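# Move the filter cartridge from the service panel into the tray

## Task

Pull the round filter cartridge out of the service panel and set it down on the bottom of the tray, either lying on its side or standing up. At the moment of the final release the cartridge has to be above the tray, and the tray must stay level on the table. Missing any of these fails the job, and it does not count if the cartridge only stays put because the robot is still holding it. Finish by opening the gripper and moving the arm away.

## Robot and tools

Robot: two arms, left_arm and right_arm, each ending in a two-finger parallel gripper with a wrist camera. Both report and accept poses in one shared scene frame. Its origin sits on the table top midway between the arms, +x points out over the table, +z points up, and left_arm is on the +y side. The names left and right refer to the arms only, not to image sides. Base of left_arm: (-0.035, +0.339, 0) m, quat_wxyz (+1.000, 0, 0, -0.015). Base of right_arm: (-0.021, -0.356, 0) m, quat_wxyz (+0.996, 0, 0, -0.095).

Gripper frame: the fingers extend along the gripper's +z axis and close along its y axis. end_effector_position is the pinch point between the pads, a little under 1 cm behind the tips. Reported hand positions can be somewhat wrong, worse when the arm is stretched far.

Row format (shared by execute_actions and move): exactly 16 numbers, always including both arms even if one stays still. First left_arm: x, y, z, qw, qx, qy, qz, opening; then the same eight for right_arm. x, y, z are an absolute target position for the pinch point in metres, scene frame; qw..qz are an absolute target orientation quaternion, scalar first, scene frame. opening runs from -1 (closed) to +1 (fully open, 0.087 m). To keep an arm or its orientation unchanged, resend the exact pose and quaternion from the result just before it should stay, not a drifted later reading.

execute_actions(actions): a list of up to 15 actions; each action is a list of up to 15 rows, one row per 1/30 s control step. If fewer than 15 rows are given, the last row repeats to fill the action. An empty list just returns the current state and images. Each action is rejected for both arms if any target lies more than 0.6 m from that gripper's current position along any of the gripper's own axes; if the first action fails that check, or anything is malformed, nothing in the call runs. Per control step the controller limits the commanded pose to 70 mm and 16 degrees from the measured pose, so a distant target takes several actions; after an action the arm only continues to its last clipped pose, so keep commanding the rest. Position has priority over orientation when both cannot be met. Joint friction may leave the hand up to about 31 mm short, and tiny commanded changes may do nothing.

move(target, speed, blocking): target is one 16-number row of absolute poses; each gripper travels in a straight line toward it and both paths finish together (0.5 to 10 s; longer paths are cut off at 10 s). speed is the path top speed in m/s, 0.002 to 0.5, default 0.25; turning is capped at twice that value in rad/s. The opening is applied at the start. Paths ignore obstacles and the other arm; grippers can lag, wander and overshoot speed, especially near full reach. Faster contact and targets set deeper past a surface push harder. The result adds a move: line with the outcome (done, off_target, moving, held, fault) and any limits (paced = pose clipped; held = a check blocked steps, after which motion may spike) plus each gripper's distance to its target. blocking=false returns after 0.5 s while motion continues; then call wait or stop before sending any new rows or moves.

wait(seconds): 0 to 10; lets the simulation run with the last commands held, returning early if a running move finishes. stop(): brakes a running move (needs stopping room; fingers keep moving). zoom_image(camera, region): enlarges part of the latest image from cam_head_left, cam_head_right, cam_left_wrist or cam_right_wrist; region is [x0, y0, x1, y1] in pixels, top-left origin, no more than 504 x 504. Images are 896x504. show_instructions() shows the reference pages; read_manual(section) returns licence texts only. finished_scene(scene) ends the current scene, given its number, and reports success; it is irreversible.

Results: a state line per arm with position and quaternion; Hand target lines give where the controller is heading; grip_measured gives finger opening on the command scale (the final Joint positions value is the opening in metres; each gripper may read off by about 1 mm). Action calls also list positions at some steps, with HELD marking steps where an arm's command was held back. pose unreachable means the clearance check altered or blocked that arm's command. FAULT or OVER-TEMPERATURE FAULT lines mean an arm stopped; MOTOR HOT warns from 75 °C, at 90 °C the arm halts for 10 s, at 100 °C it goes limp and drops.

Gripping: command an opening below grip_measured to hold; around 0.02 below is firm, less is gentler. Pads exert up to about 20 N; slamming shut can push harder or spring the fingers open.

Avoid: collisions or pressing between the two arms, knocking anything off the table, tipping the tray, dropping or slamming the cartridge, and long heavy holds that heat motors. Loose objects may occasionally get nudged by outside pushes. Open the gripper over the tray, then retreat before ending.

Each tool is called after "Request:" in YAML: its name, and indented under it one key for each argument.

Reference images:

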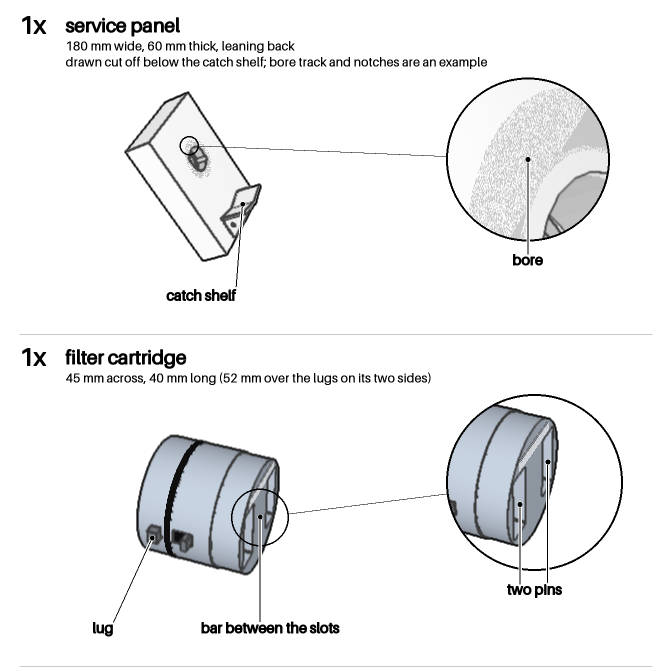

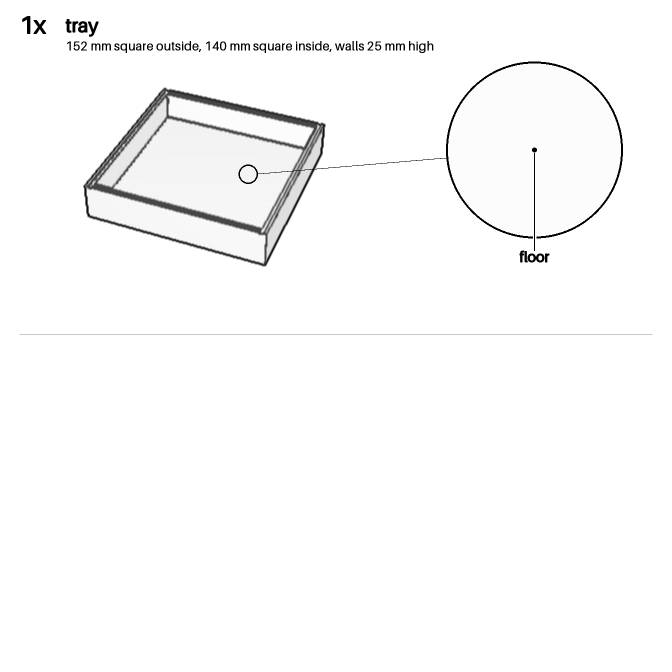

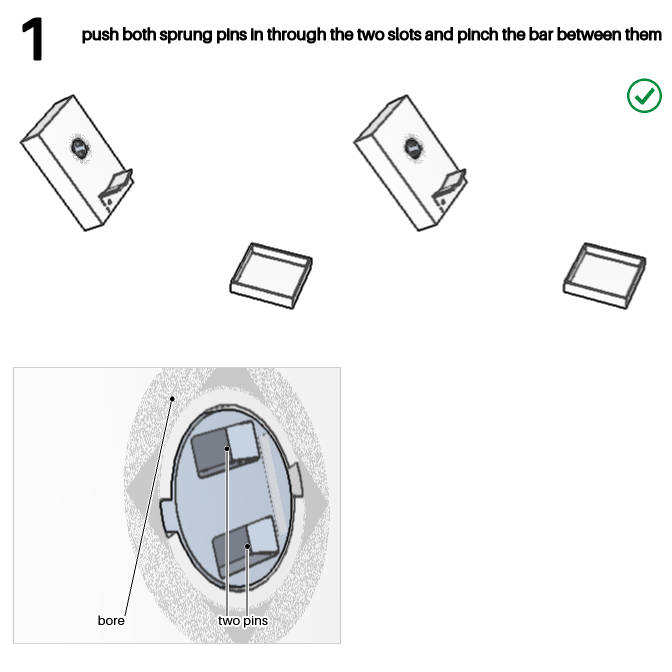

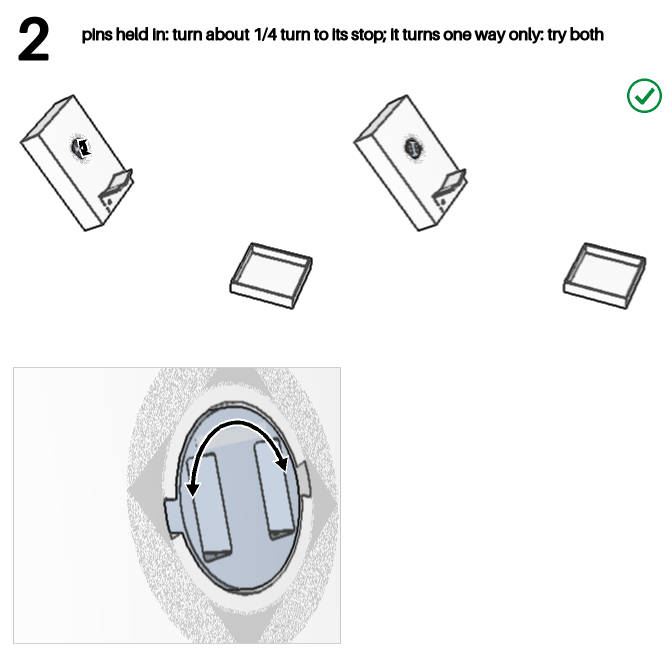

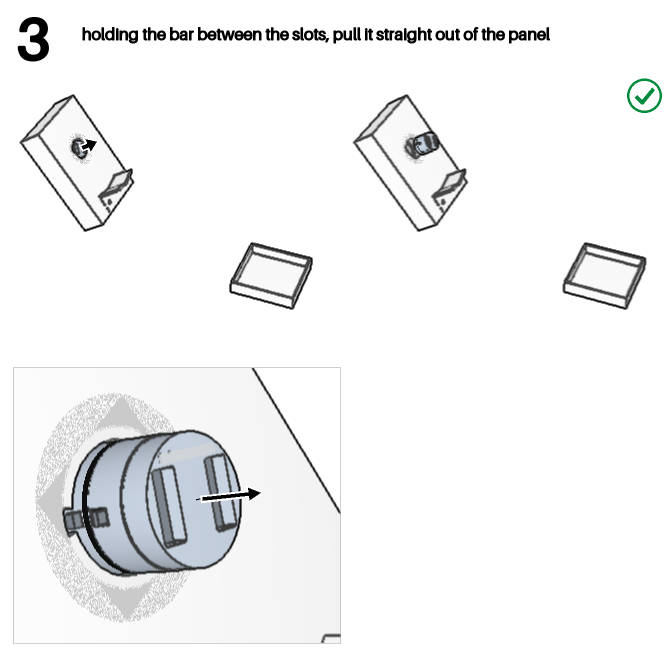

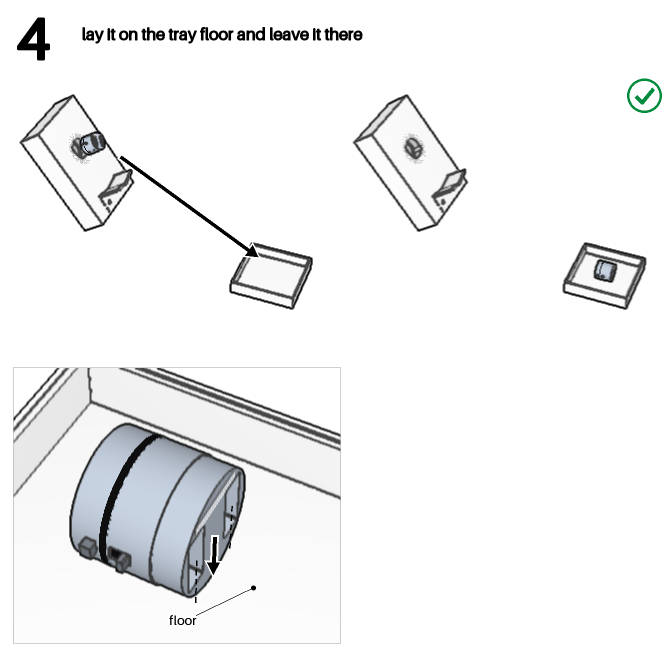

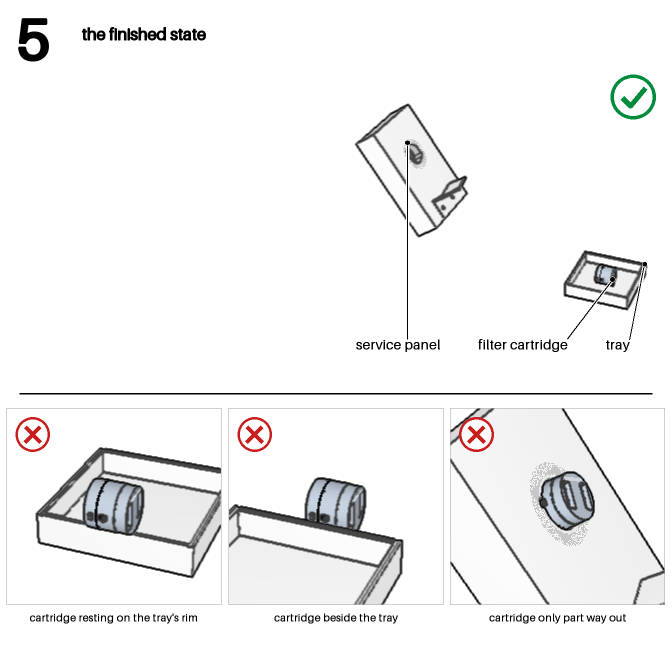

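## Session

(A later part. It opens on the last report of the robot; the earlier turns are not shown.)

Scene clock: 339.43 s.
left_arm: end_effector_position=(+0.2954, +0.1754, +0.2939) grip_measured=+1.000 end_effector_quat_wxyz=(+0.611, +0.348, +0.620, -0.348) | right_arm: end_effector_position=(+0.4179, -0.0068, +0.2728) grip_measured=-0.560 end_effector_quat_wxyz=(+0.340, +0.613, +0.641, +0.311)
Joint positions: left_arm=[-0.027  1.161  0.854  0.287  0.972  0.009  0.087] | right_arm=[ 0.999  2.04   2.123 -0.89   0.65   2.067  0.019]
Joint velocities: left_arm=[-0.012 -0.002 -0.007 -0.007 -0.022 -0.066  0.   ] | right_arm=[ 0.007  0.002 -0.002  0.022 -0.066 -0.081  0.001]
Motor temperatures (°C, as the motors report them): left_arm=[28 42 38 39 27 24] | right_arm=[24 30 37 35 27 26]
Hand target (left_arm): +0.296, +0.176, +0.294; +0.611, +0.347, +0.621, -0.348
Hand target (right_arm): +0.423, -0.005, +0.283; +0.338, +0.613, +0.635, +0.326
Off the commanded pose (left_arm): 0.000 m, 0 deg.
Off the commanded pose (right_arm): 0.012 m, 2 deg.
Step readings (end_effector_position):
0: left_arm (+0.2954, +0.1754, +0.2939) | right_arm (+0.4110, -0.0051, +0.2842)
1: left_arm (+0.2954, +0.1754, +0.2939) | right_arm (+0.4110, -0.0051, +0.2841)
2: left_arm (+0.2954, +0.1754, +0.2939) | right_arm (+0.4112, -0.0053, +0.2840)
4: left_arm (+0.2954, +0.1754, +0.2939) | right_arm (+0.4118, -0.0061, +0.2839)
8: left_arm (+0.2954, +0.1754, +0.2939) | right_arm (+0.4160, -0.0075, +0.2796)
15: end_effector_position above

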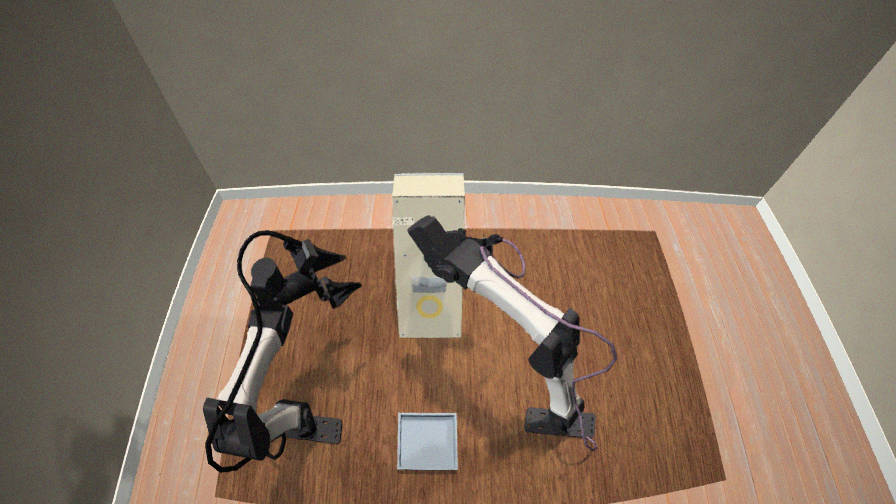

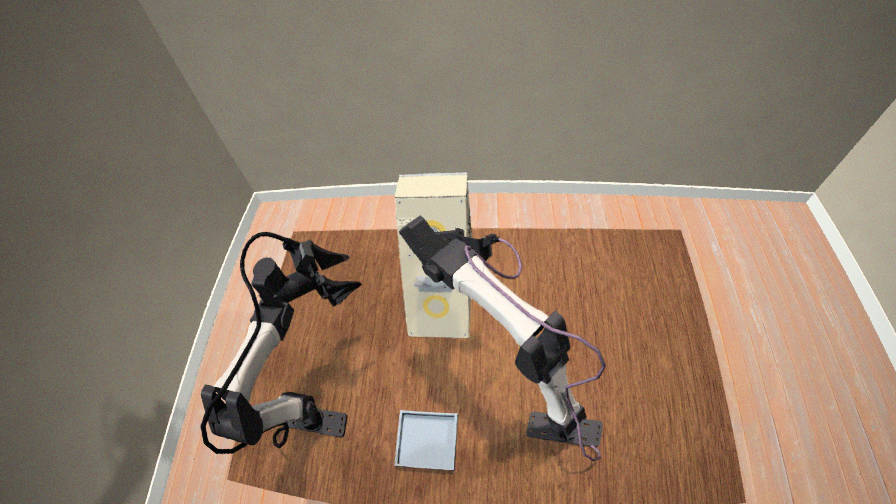

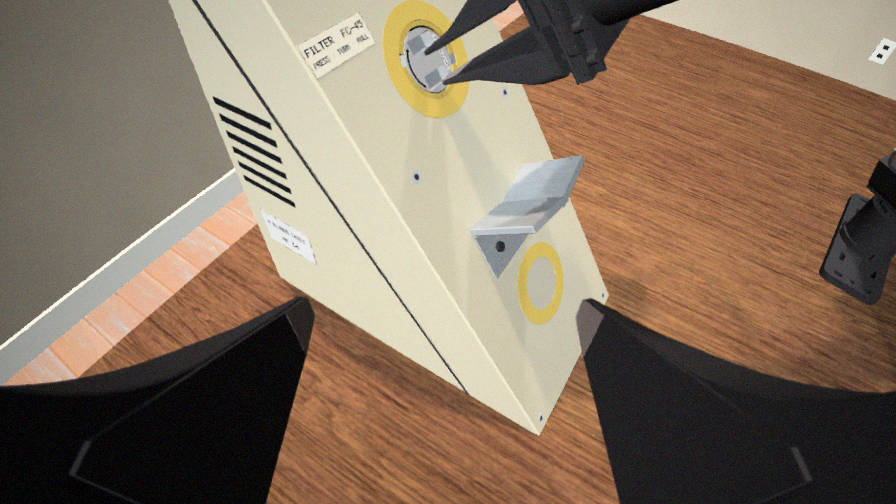

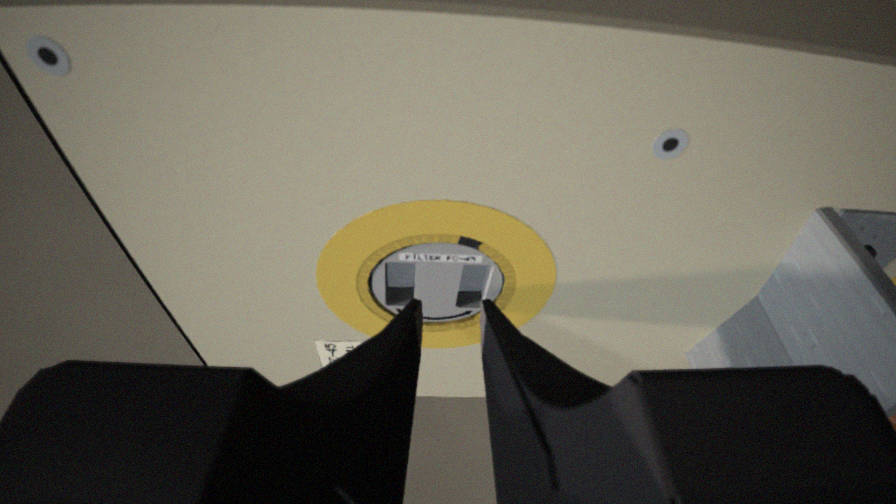

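Request:
execute_actions:
  actions:
    - [[0.2955,0.1756,0.2936,0.611,0.347,0.621,-0.348,1,0.4252,-0.004,0.2860,0.3377,0.6133,0.6351,0.3262,-0.56]]

Request:
zoom_image:
  camera: "cam_right_wrist"
  region: [320,170,580,390]

Request:
zoom_image:
  camera: "cam_left_wrist"
  region: [370,0,520,125]

Scene clock: 342.60 s.
left_arm: end_effector_position=(+0.2954, +0.1754, +0.2939) grip_measured=+1.000 end_effector_quat_wxyz=(+0.611, +0.348, +0.620, -0.348) | right_arm: end_effector_position=(+0.4195, -0.0044, +0.2813) grip_measured=-0.560 end_effector_quat_wxyz=(+0.340, +0.613, +0.637, +0.321)
Joint positions: left_arm=[-0.027  1.161  0.854  0.287  0.972  0.009  0.087] | right_arm=[ 0.999  2.045  2.152 -0.891  0.648  2.064  0.019]
Joint velocities: left_arm=[ 0.002 -0.007 -0.007 -0.007 -0.022 -0.066  0.   ] | right_arm=[-0.012 -0.002 -0.012  0.022  0.037 -0.022 -0.002]
Motor temperatures (°C, as the motors report them): left_arm=[28 41 38 39 27 24] | right_arm=[24 30 37 35 27 26]
Hand target (left_arm): +0.296, +0.176, +0.294; +0.611, +0.347, +0.621, -0.348
Hand target (right_arm): +0.425, -0.004, +0.286; +0.338, +0.613, +0.635, +0.327
Off the commanded pose (left_arm): 0.000 m, 0 deg.
Off the commanded pose (right_arm): 0.007 m, 1 deg.
Step readings (end_effector_position):
0: left_arm (+0.2954, +0.1754, +0.2939) | right_arm (+0.4179, -0.0066, +0.2729)
1: left_arm (+0.2954, +0.1754, +0.2939) | right_arm (+0.4180, -0.0064, +0.2734)
2: left_arm (+0.2954, +0.1754, +0.2939) | right_arm (+0.4185, -0.0058, +0.2746)
4: left_arm (+0.2954, +0.1754, +0.2939) | right_arm (+0.4192, -0.0049, +0.2777)
8: left_arm (+0.2954, +0.1754, +0.2939) | right_arm (+0.4195, -0.0045, +0.2811)
15: end_effector_position above

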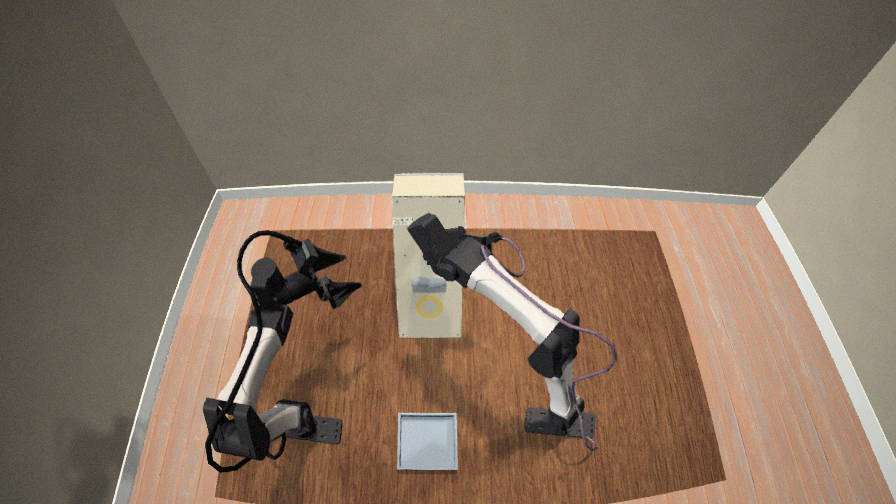

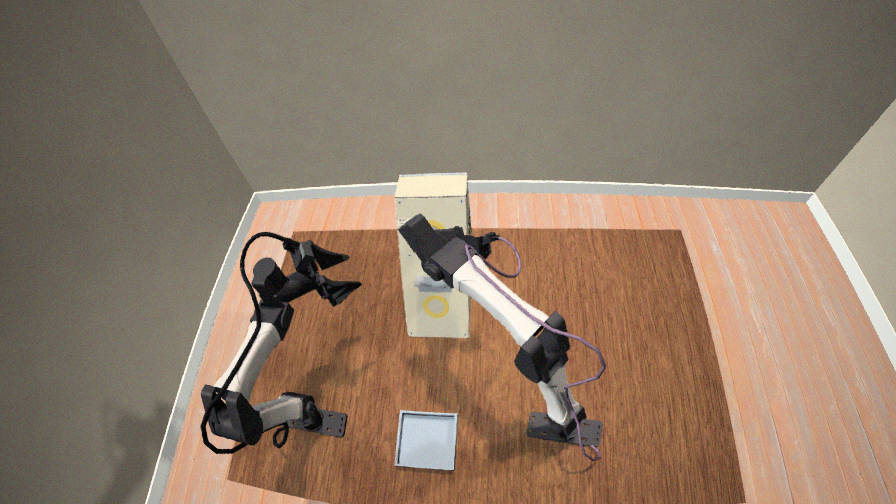

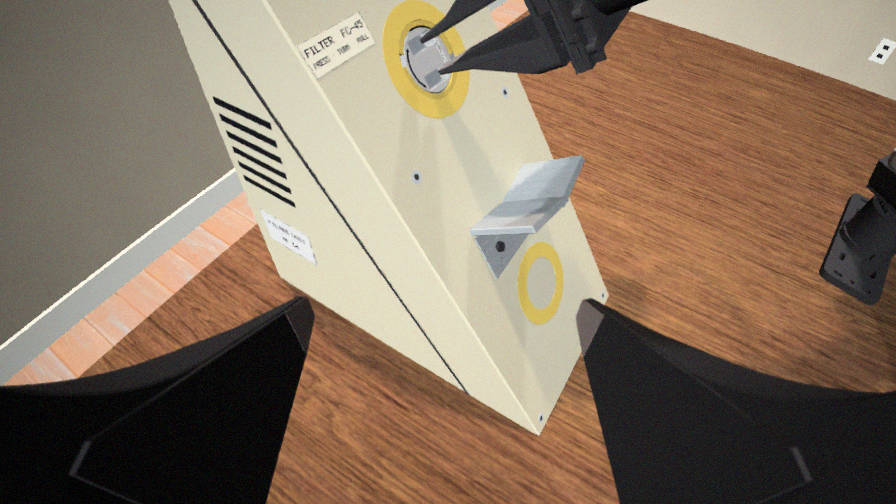

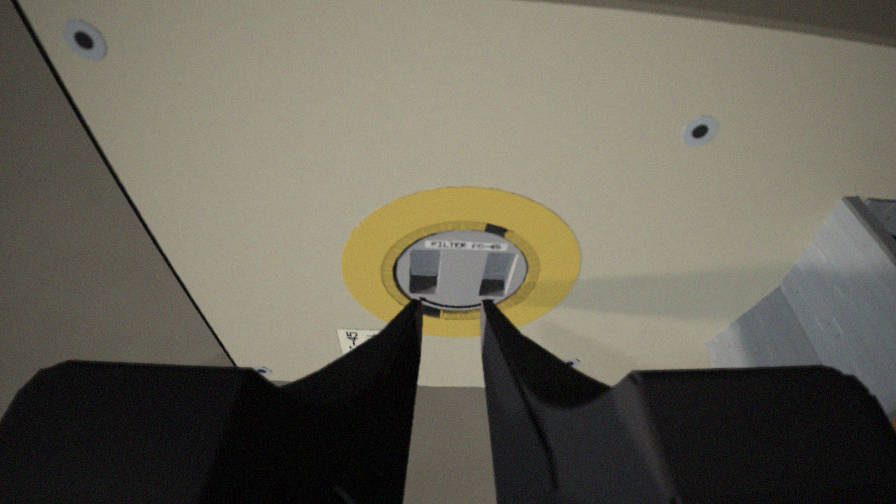

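Region (320, 170, 580, 390) of cam_right_wrist's 896x504 image, scaled by 1.938, with more detail than that image has; it fills the top 426 rows of this view, and the rest is white.

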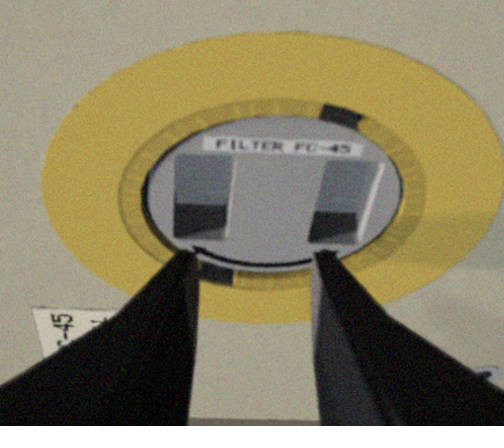

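Region (370, 0, 520, 125) of cam_left_wrist's 896x504 image, scaled by 3.360, with more detail than that image has.

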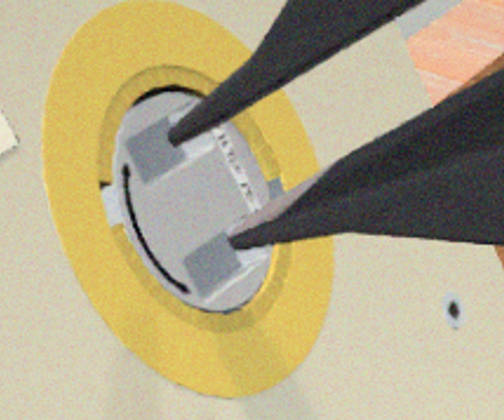

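Request:
move:
  target: [0.2955,0.1756,0.2936,0.611,0.347,0.621,-0.348,1,0.4325,-0.005,0.2775,0.3377,0.6133,0.6351,0.3262,-0.56]
  speed: 0.02

Request:
zoom_image:
  camera: "cam_right_wrist"
  region: [320,170,580,390]

Request:
zoom_image:
  camera: "cam_left_wrist"
  region: [370,0,520,125]

Scene clock: 349.50 s.
left_arm: end_effector_position=(+0.2954, +0.1754, +0.2939) grip_measured=+1.000 end_effector_quat_wxyz=(+0.611, +0.348, +0.620, -0.348) | right_arm: end_effector_position=(+0.4264, -0.0073, +0.2848) grip_measured=-0.560 end_effector_quat_wxyz=(+0.340, +0.614, +0.632, +0.328)
Joint positions: left_arm=[-0.027  1.161  0.854  0.287  0.972  0.009  0.087] | right_arm=[ 0.984  2.045  2.152 -0.867  0.639  2.054  0.019]
Joint velocities: left_arm=[-0.002  0.012 -0.022  0.007 -0.081 -0.037  0.   ] | right_arm=[-0.002 -0.007 -0.002  0.066 -0.037 -0.037 -0.   ]
Motor temperatures (°C, as the motors report them): left_arm=[28 40 38 38 27 24] | right_arm=[24 31 38 35 27 26]
Hand target (left_arm): +0.296, +0.176, +0.294; +0.611, +0.347, +0.621, -0.348
Hand target (right_arm): +0.432, -0.005, +0.278; +0.338, +0.613, +0.635, +0.326
Off the commanded pose (left_arm): 0.000 m, 0 deg.
Off the commanded pose (right_arm): 0.010 m, 0 deg.
move: done

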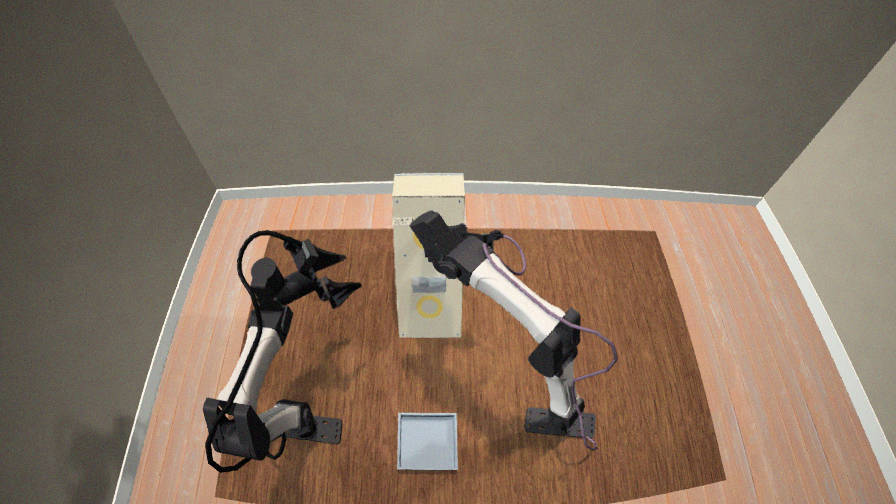

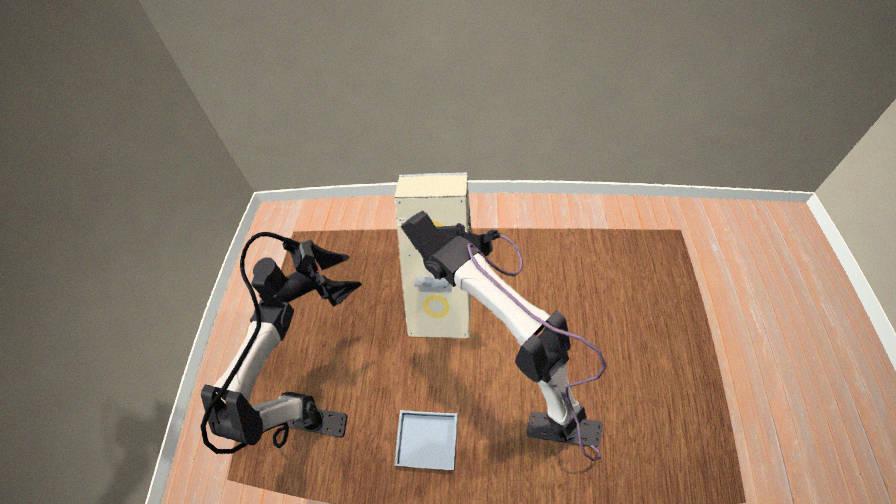

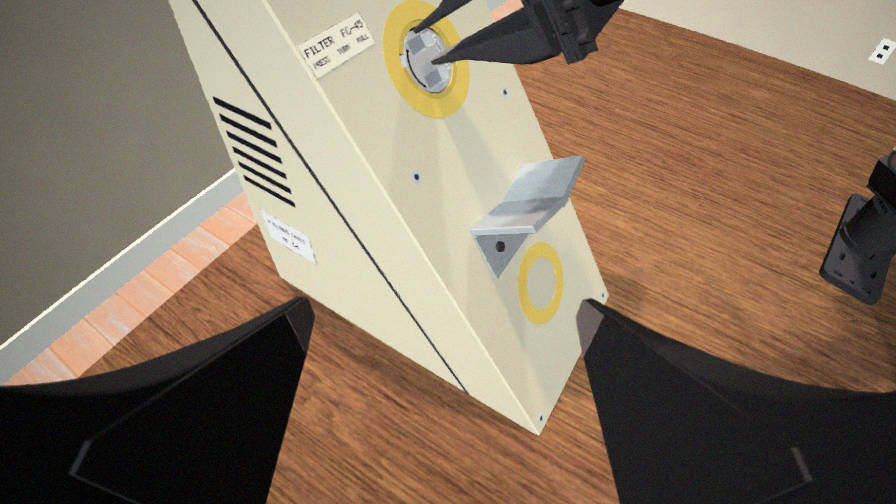

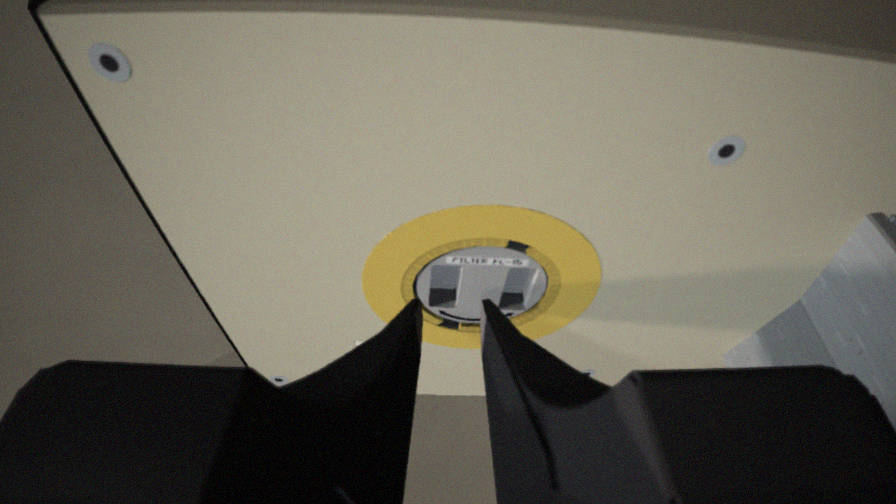

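Region (320, 170, 580, 390) of cam_right_wrist's 896x504 image, scaled by 1.938, with more detail than that image has; it fills the top 426 rows of this view, and the rest is white.

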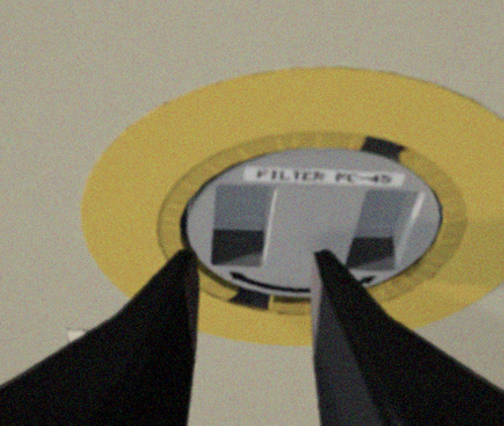

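Region (370, 0, 520, 125) of cam_left_wrist's 896x504 image, scaled by 3.360, with more detail than that image has.

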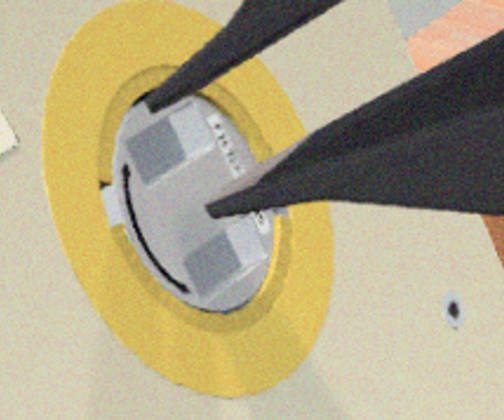

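Request:
execute_actions:
  actions:
    - [[0.2955,0.1756,0.2936,0.611,0.347,0.621,-0.348,1,0.4325,-0.005,0.2755,0.3377,0.6133,0.6351,0.3262,-0.56]]

Request:
zoom_image:
  camera: "cam_right_wrist"
  region: [320,170,580,390]

Request:
zoom_image:
  camera: "cam_left_wrist"
  region: [370,0,520,125]

Scene clock: 352.87 s.
left_arm: end_effector_position=(+0.2954, +0.1754, +0.2939) grip_measured=+1.000 end_effector_quat_wxyz=(+0.611, +0.348, +0.620, -0.348) | right_arm: end_effector_position=(+0.4274, -0.0060, +0.2867) grip_measured=-0.560 end_effector_quat_wxyz=(+0.340, +0.614, +0.630, +0.333)
Joint positions: left_arm=[-0.027  1.161  0.854  0.287  0.972  0.009  0.087] | right_arm=[ 0.984  2.045  2.152 -0.856  0.638  2.053  0.019]
Joint velocities: left_arm=[ 0.012 -0.007  0.002 -0.007  0.022 -0.081  0.   ] | right_arm=[-0.017  0.002 -0.032 -0.037 -0.022  0.022  0.001]
Motor temperatures (°C, as the motors report them): left_arm=[28 40 38 38 27 24] | right_arm=[24 32 37 35 27 26]
Hand target (left_arm): +0.296, +0.176, +0.294; +0.611, +0.347, +0.621, -0.348
Hand target (right_arm): +0.432, -0.005, +0.276; +0.338, +0.613, +0.635, +0.326
Off the commanded pose (left_arm): 0.000 m, 0 deg.
Off the commanded pose (right_arm): 0.012 m, 1 deg.
Step readings (end_effector_position):
0: left_arm (+0.2954, +0.1754, +0.2939) | right_arm (+0.4265, -0.0070, +0.2850)
1: left_arm (+0.2954, +0.1754, +0.2939) | right_arm (+0.4266, -0.0069, +0.2852)
2: left_arm (+0.2954, +0.1754, +0.2939) | right_arm (+0.4268, -0.0067, +0.2855)
4: left_arm (+0.2954, +0.1754, +0.2939) | right_arm (+0.4270, -0.0064, +0.2860)
8: left_arm (+0.2954, +0.1754, +0.2939) | right_arm (+0.4273, -0.0062, +0.2864)
15: end_effector_position above

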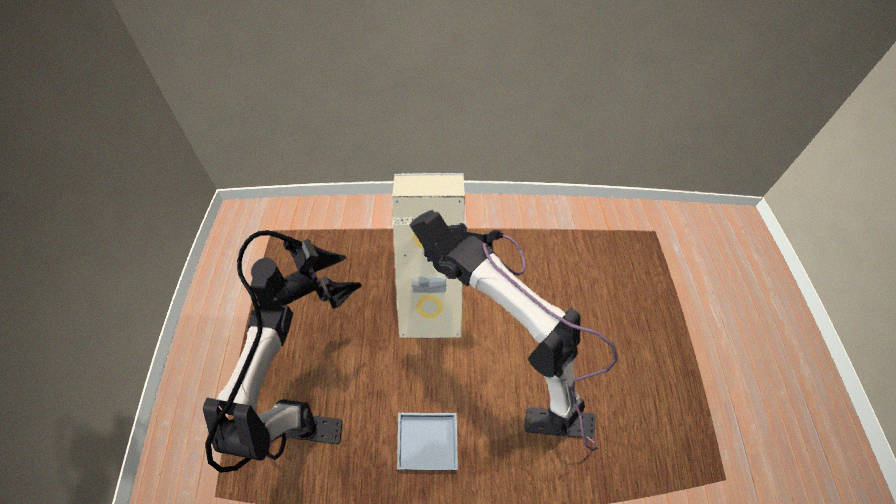

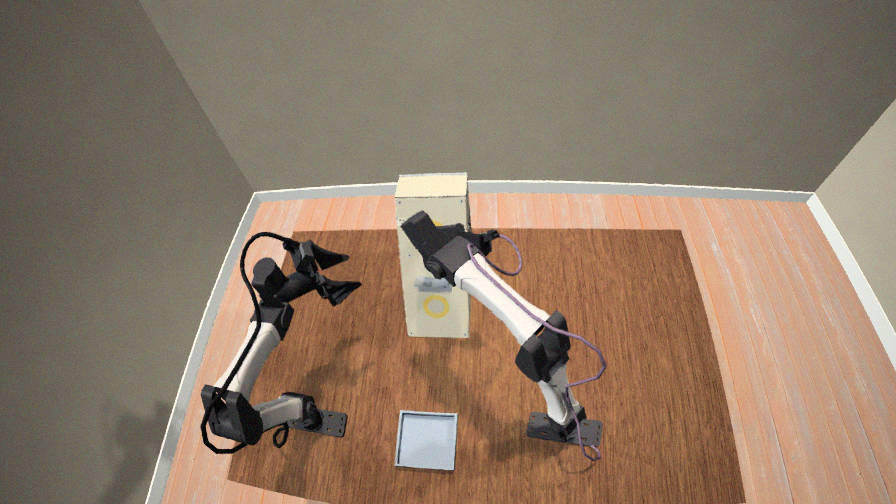

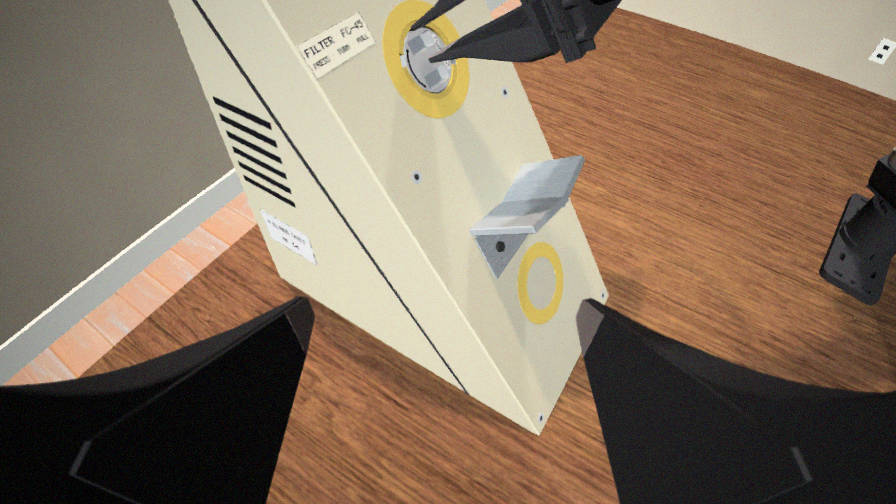

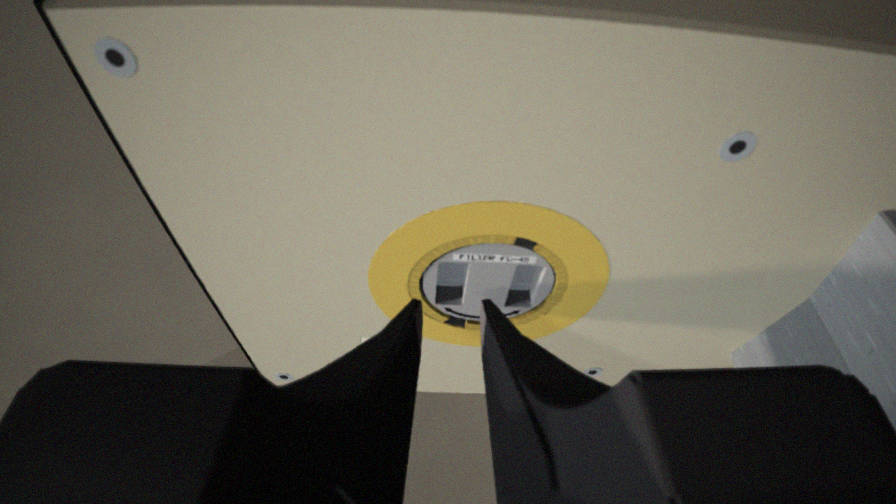

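Region (320, 170, 580, 390) of cam_right_wrist's 896x504 image, scaled by 1.938, with more detail than that image has; it fills the top 426 rows of this view, and the rest is white.

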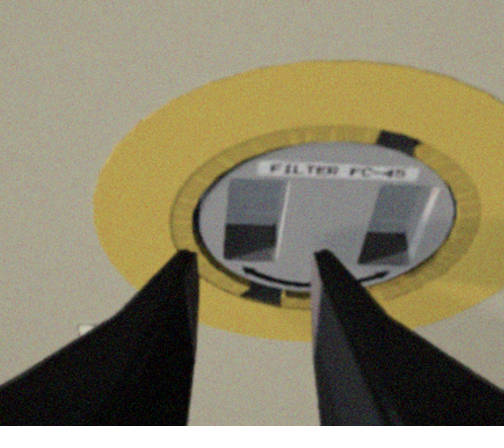

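Region (370, 0, 520, 125) of cam_left_wrist's 896x504 image, scaled by 3.360, with more detail than that image has.

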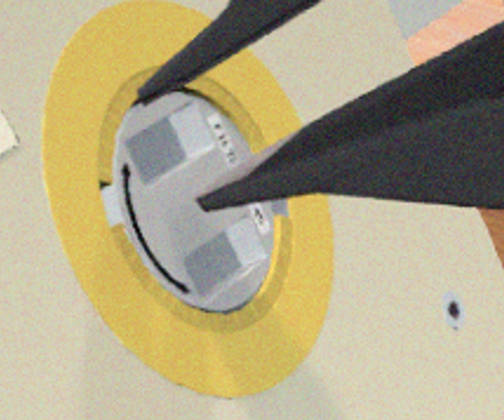

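Request:
execute_actions:
  actions:
    - [[0.2955,0.1756,0.2936,0.611,0.347,0.621,-0.348,1,0.433,-0.005,0.268,0.3377,0.6133,0.6351,0.3262,-0.56],[0.2955,0.1756,0.2936,0.611,0.347,0.621,-0.348,1,0.433,-0.005,0.268,0.3377,0.6133,0.6351,0.3262,-0.56],[0.2955,0.1756,0.2936,0.611,0.347,0.621,-0.348,1,0.433,-0.005,0.268,0.3377,0.6133,0.6351,0.3262,-0.56],[0.2955,0.1756,0.2936,0.611,0.347,0.621,-0.348,1,0.433,-0.005,0.2755,0.3377,0.6133,0.6351,0.3262,-0.56]]

Request:
zoom_image:
  camera: "cam_right_wrist"
  region: [320,170,580,390]

Request:
zoom_image:
  camera: "cam_left_wrist"
  region: [370,0,520,125]

Scene clock: 356.63 s.
left_arm: end_effector_position=(+0.2954, +0.1754, +0.2939) grip_measured=+1.000 end_effector_quat_wxyz=(+0.611, +0.348, +0.620, -0.348) | right_arm: end_effector_position=(+0.4293, -0.0037, +0.2781) grip_measured=-0.560 end_effector_quat_wxyz=(+0.339, +0.613, +0.633, +0.329)
Joint positions: left_arm=[-0.027  1.161  0.854  0.287  0.972  0.009  0.087] | right_arm=[ 0.984  2.054  2.136 -0.84   0.636  2.052  0.019]
Joint velocities: left_arm=[ 0.002 -0.007  0.012 -0.051 -0.022 -0.037  0.   ] | right_arm=[ 0.002 -0.022 -0.012 -0.125 -0.051 -0.081 -0.001]
Motor temperatures (°C, as the motors report them): left_arm=[28 39 38 38 27 24] | right_arm=[24 32 37 35 27 26]
Hand target (left_arm): +0.296, +0.176, +0.294; +0.611, +0.347, +0.621, -0.348
Hand target (right_arm): +0.433, -0.005, +0.275; +0.338, +0.613, +0.635, +0.326
Off the commanded pose (left_arm): 0.000 m, 0 deg.
Off the commanded pose (right_arm): 0.005 m, 0 deg.
Step readings (end_effector_position):
0: left_arm (+0.2954, +0.1754, +0.2939) | right_arm (+0.4275, -0.0060, +0.2868)
1: left_arm (+0.2954, +0.1754, +0.2939) | right_arm (+0.4278, -0.0056, +0.2860)
2: left_arm (+0.2954, +0.1754, +0.2939) | right_arm (+0.4284, -0.0051, +0.2854)
4: left_arm (+0.2954, +0.1754, +0.2939) | right_arm (+0.4287, -0.0046, +0.2815)
8: left_arm (+0.2954, +0.1754, +0.2939) | right_arm (+0.4294, -0.0038, +0.2781)
15: end_effector_position above

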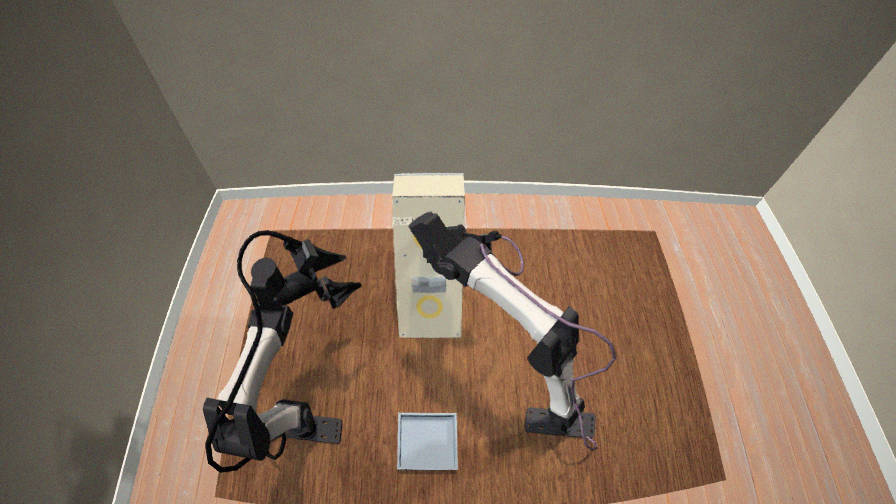

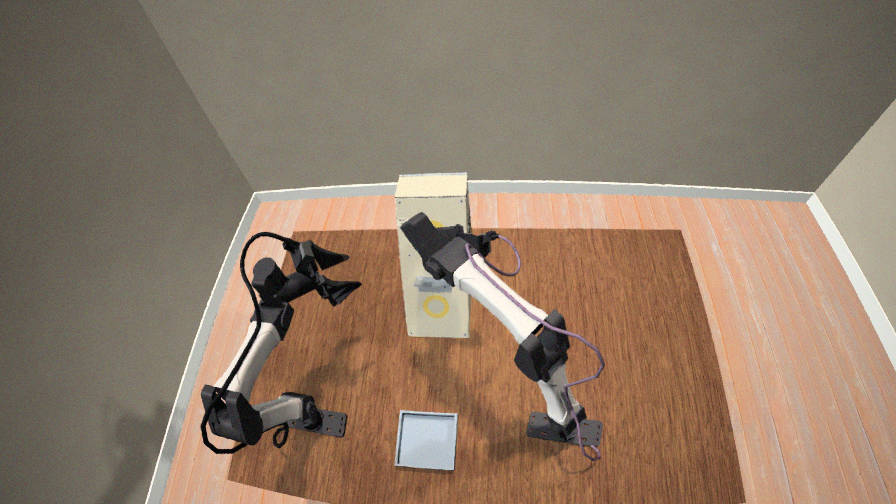

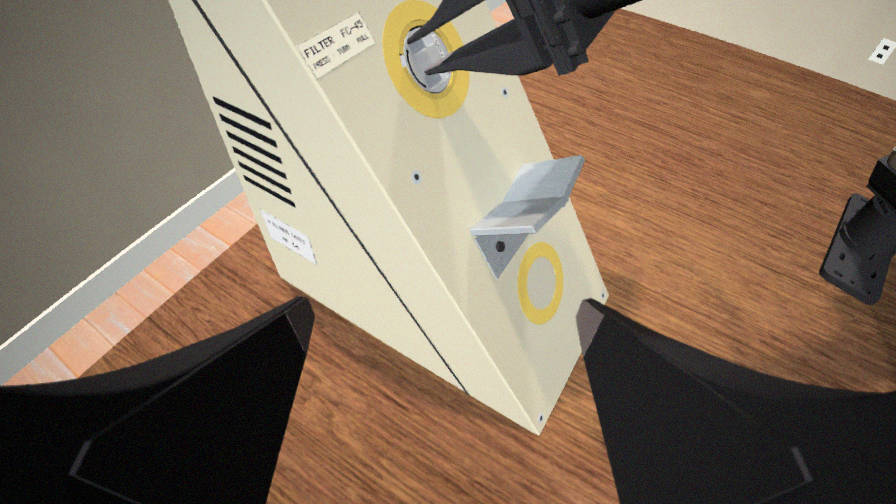

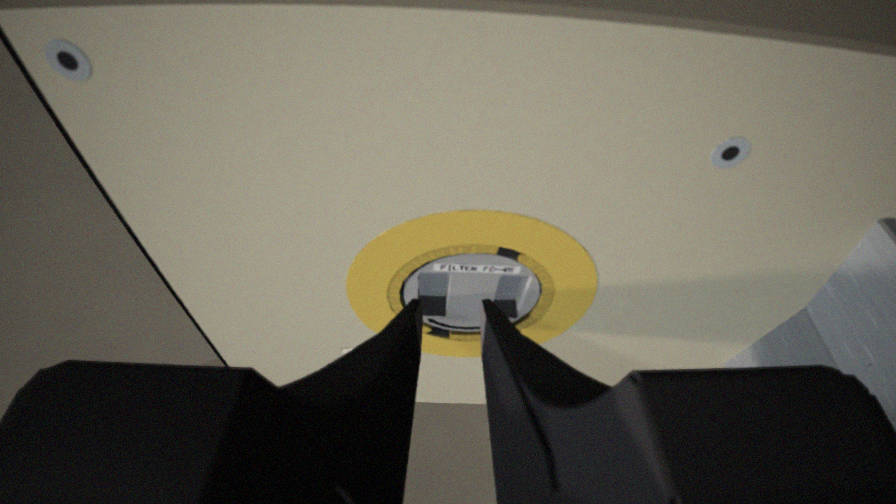

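Region (320, 170, 580, 390) of cam_right_wrist's 896x504 image, scaled by 1.938, with more detail than that image has; it fills the top 426 rows of this view, and the rest is white.

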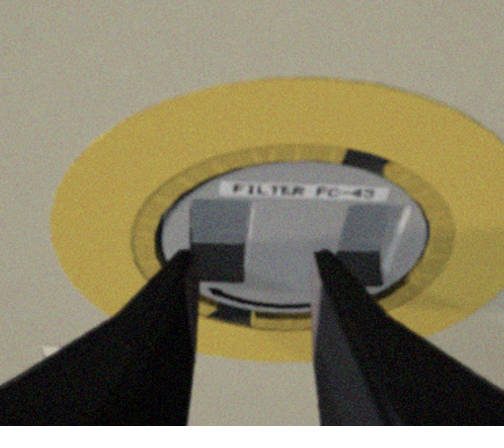

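Region (370, 0, 520, 125) of cam_left_wrist's 896x504 image, scaled by 3.360, with more detail than that image has.

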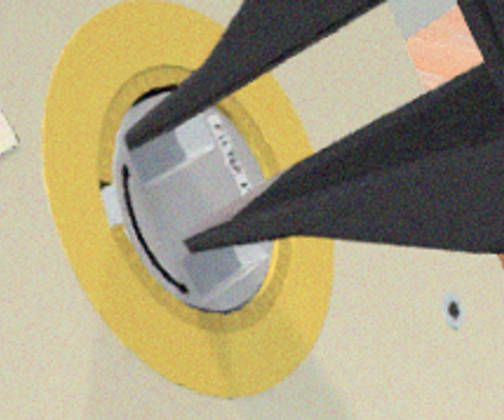

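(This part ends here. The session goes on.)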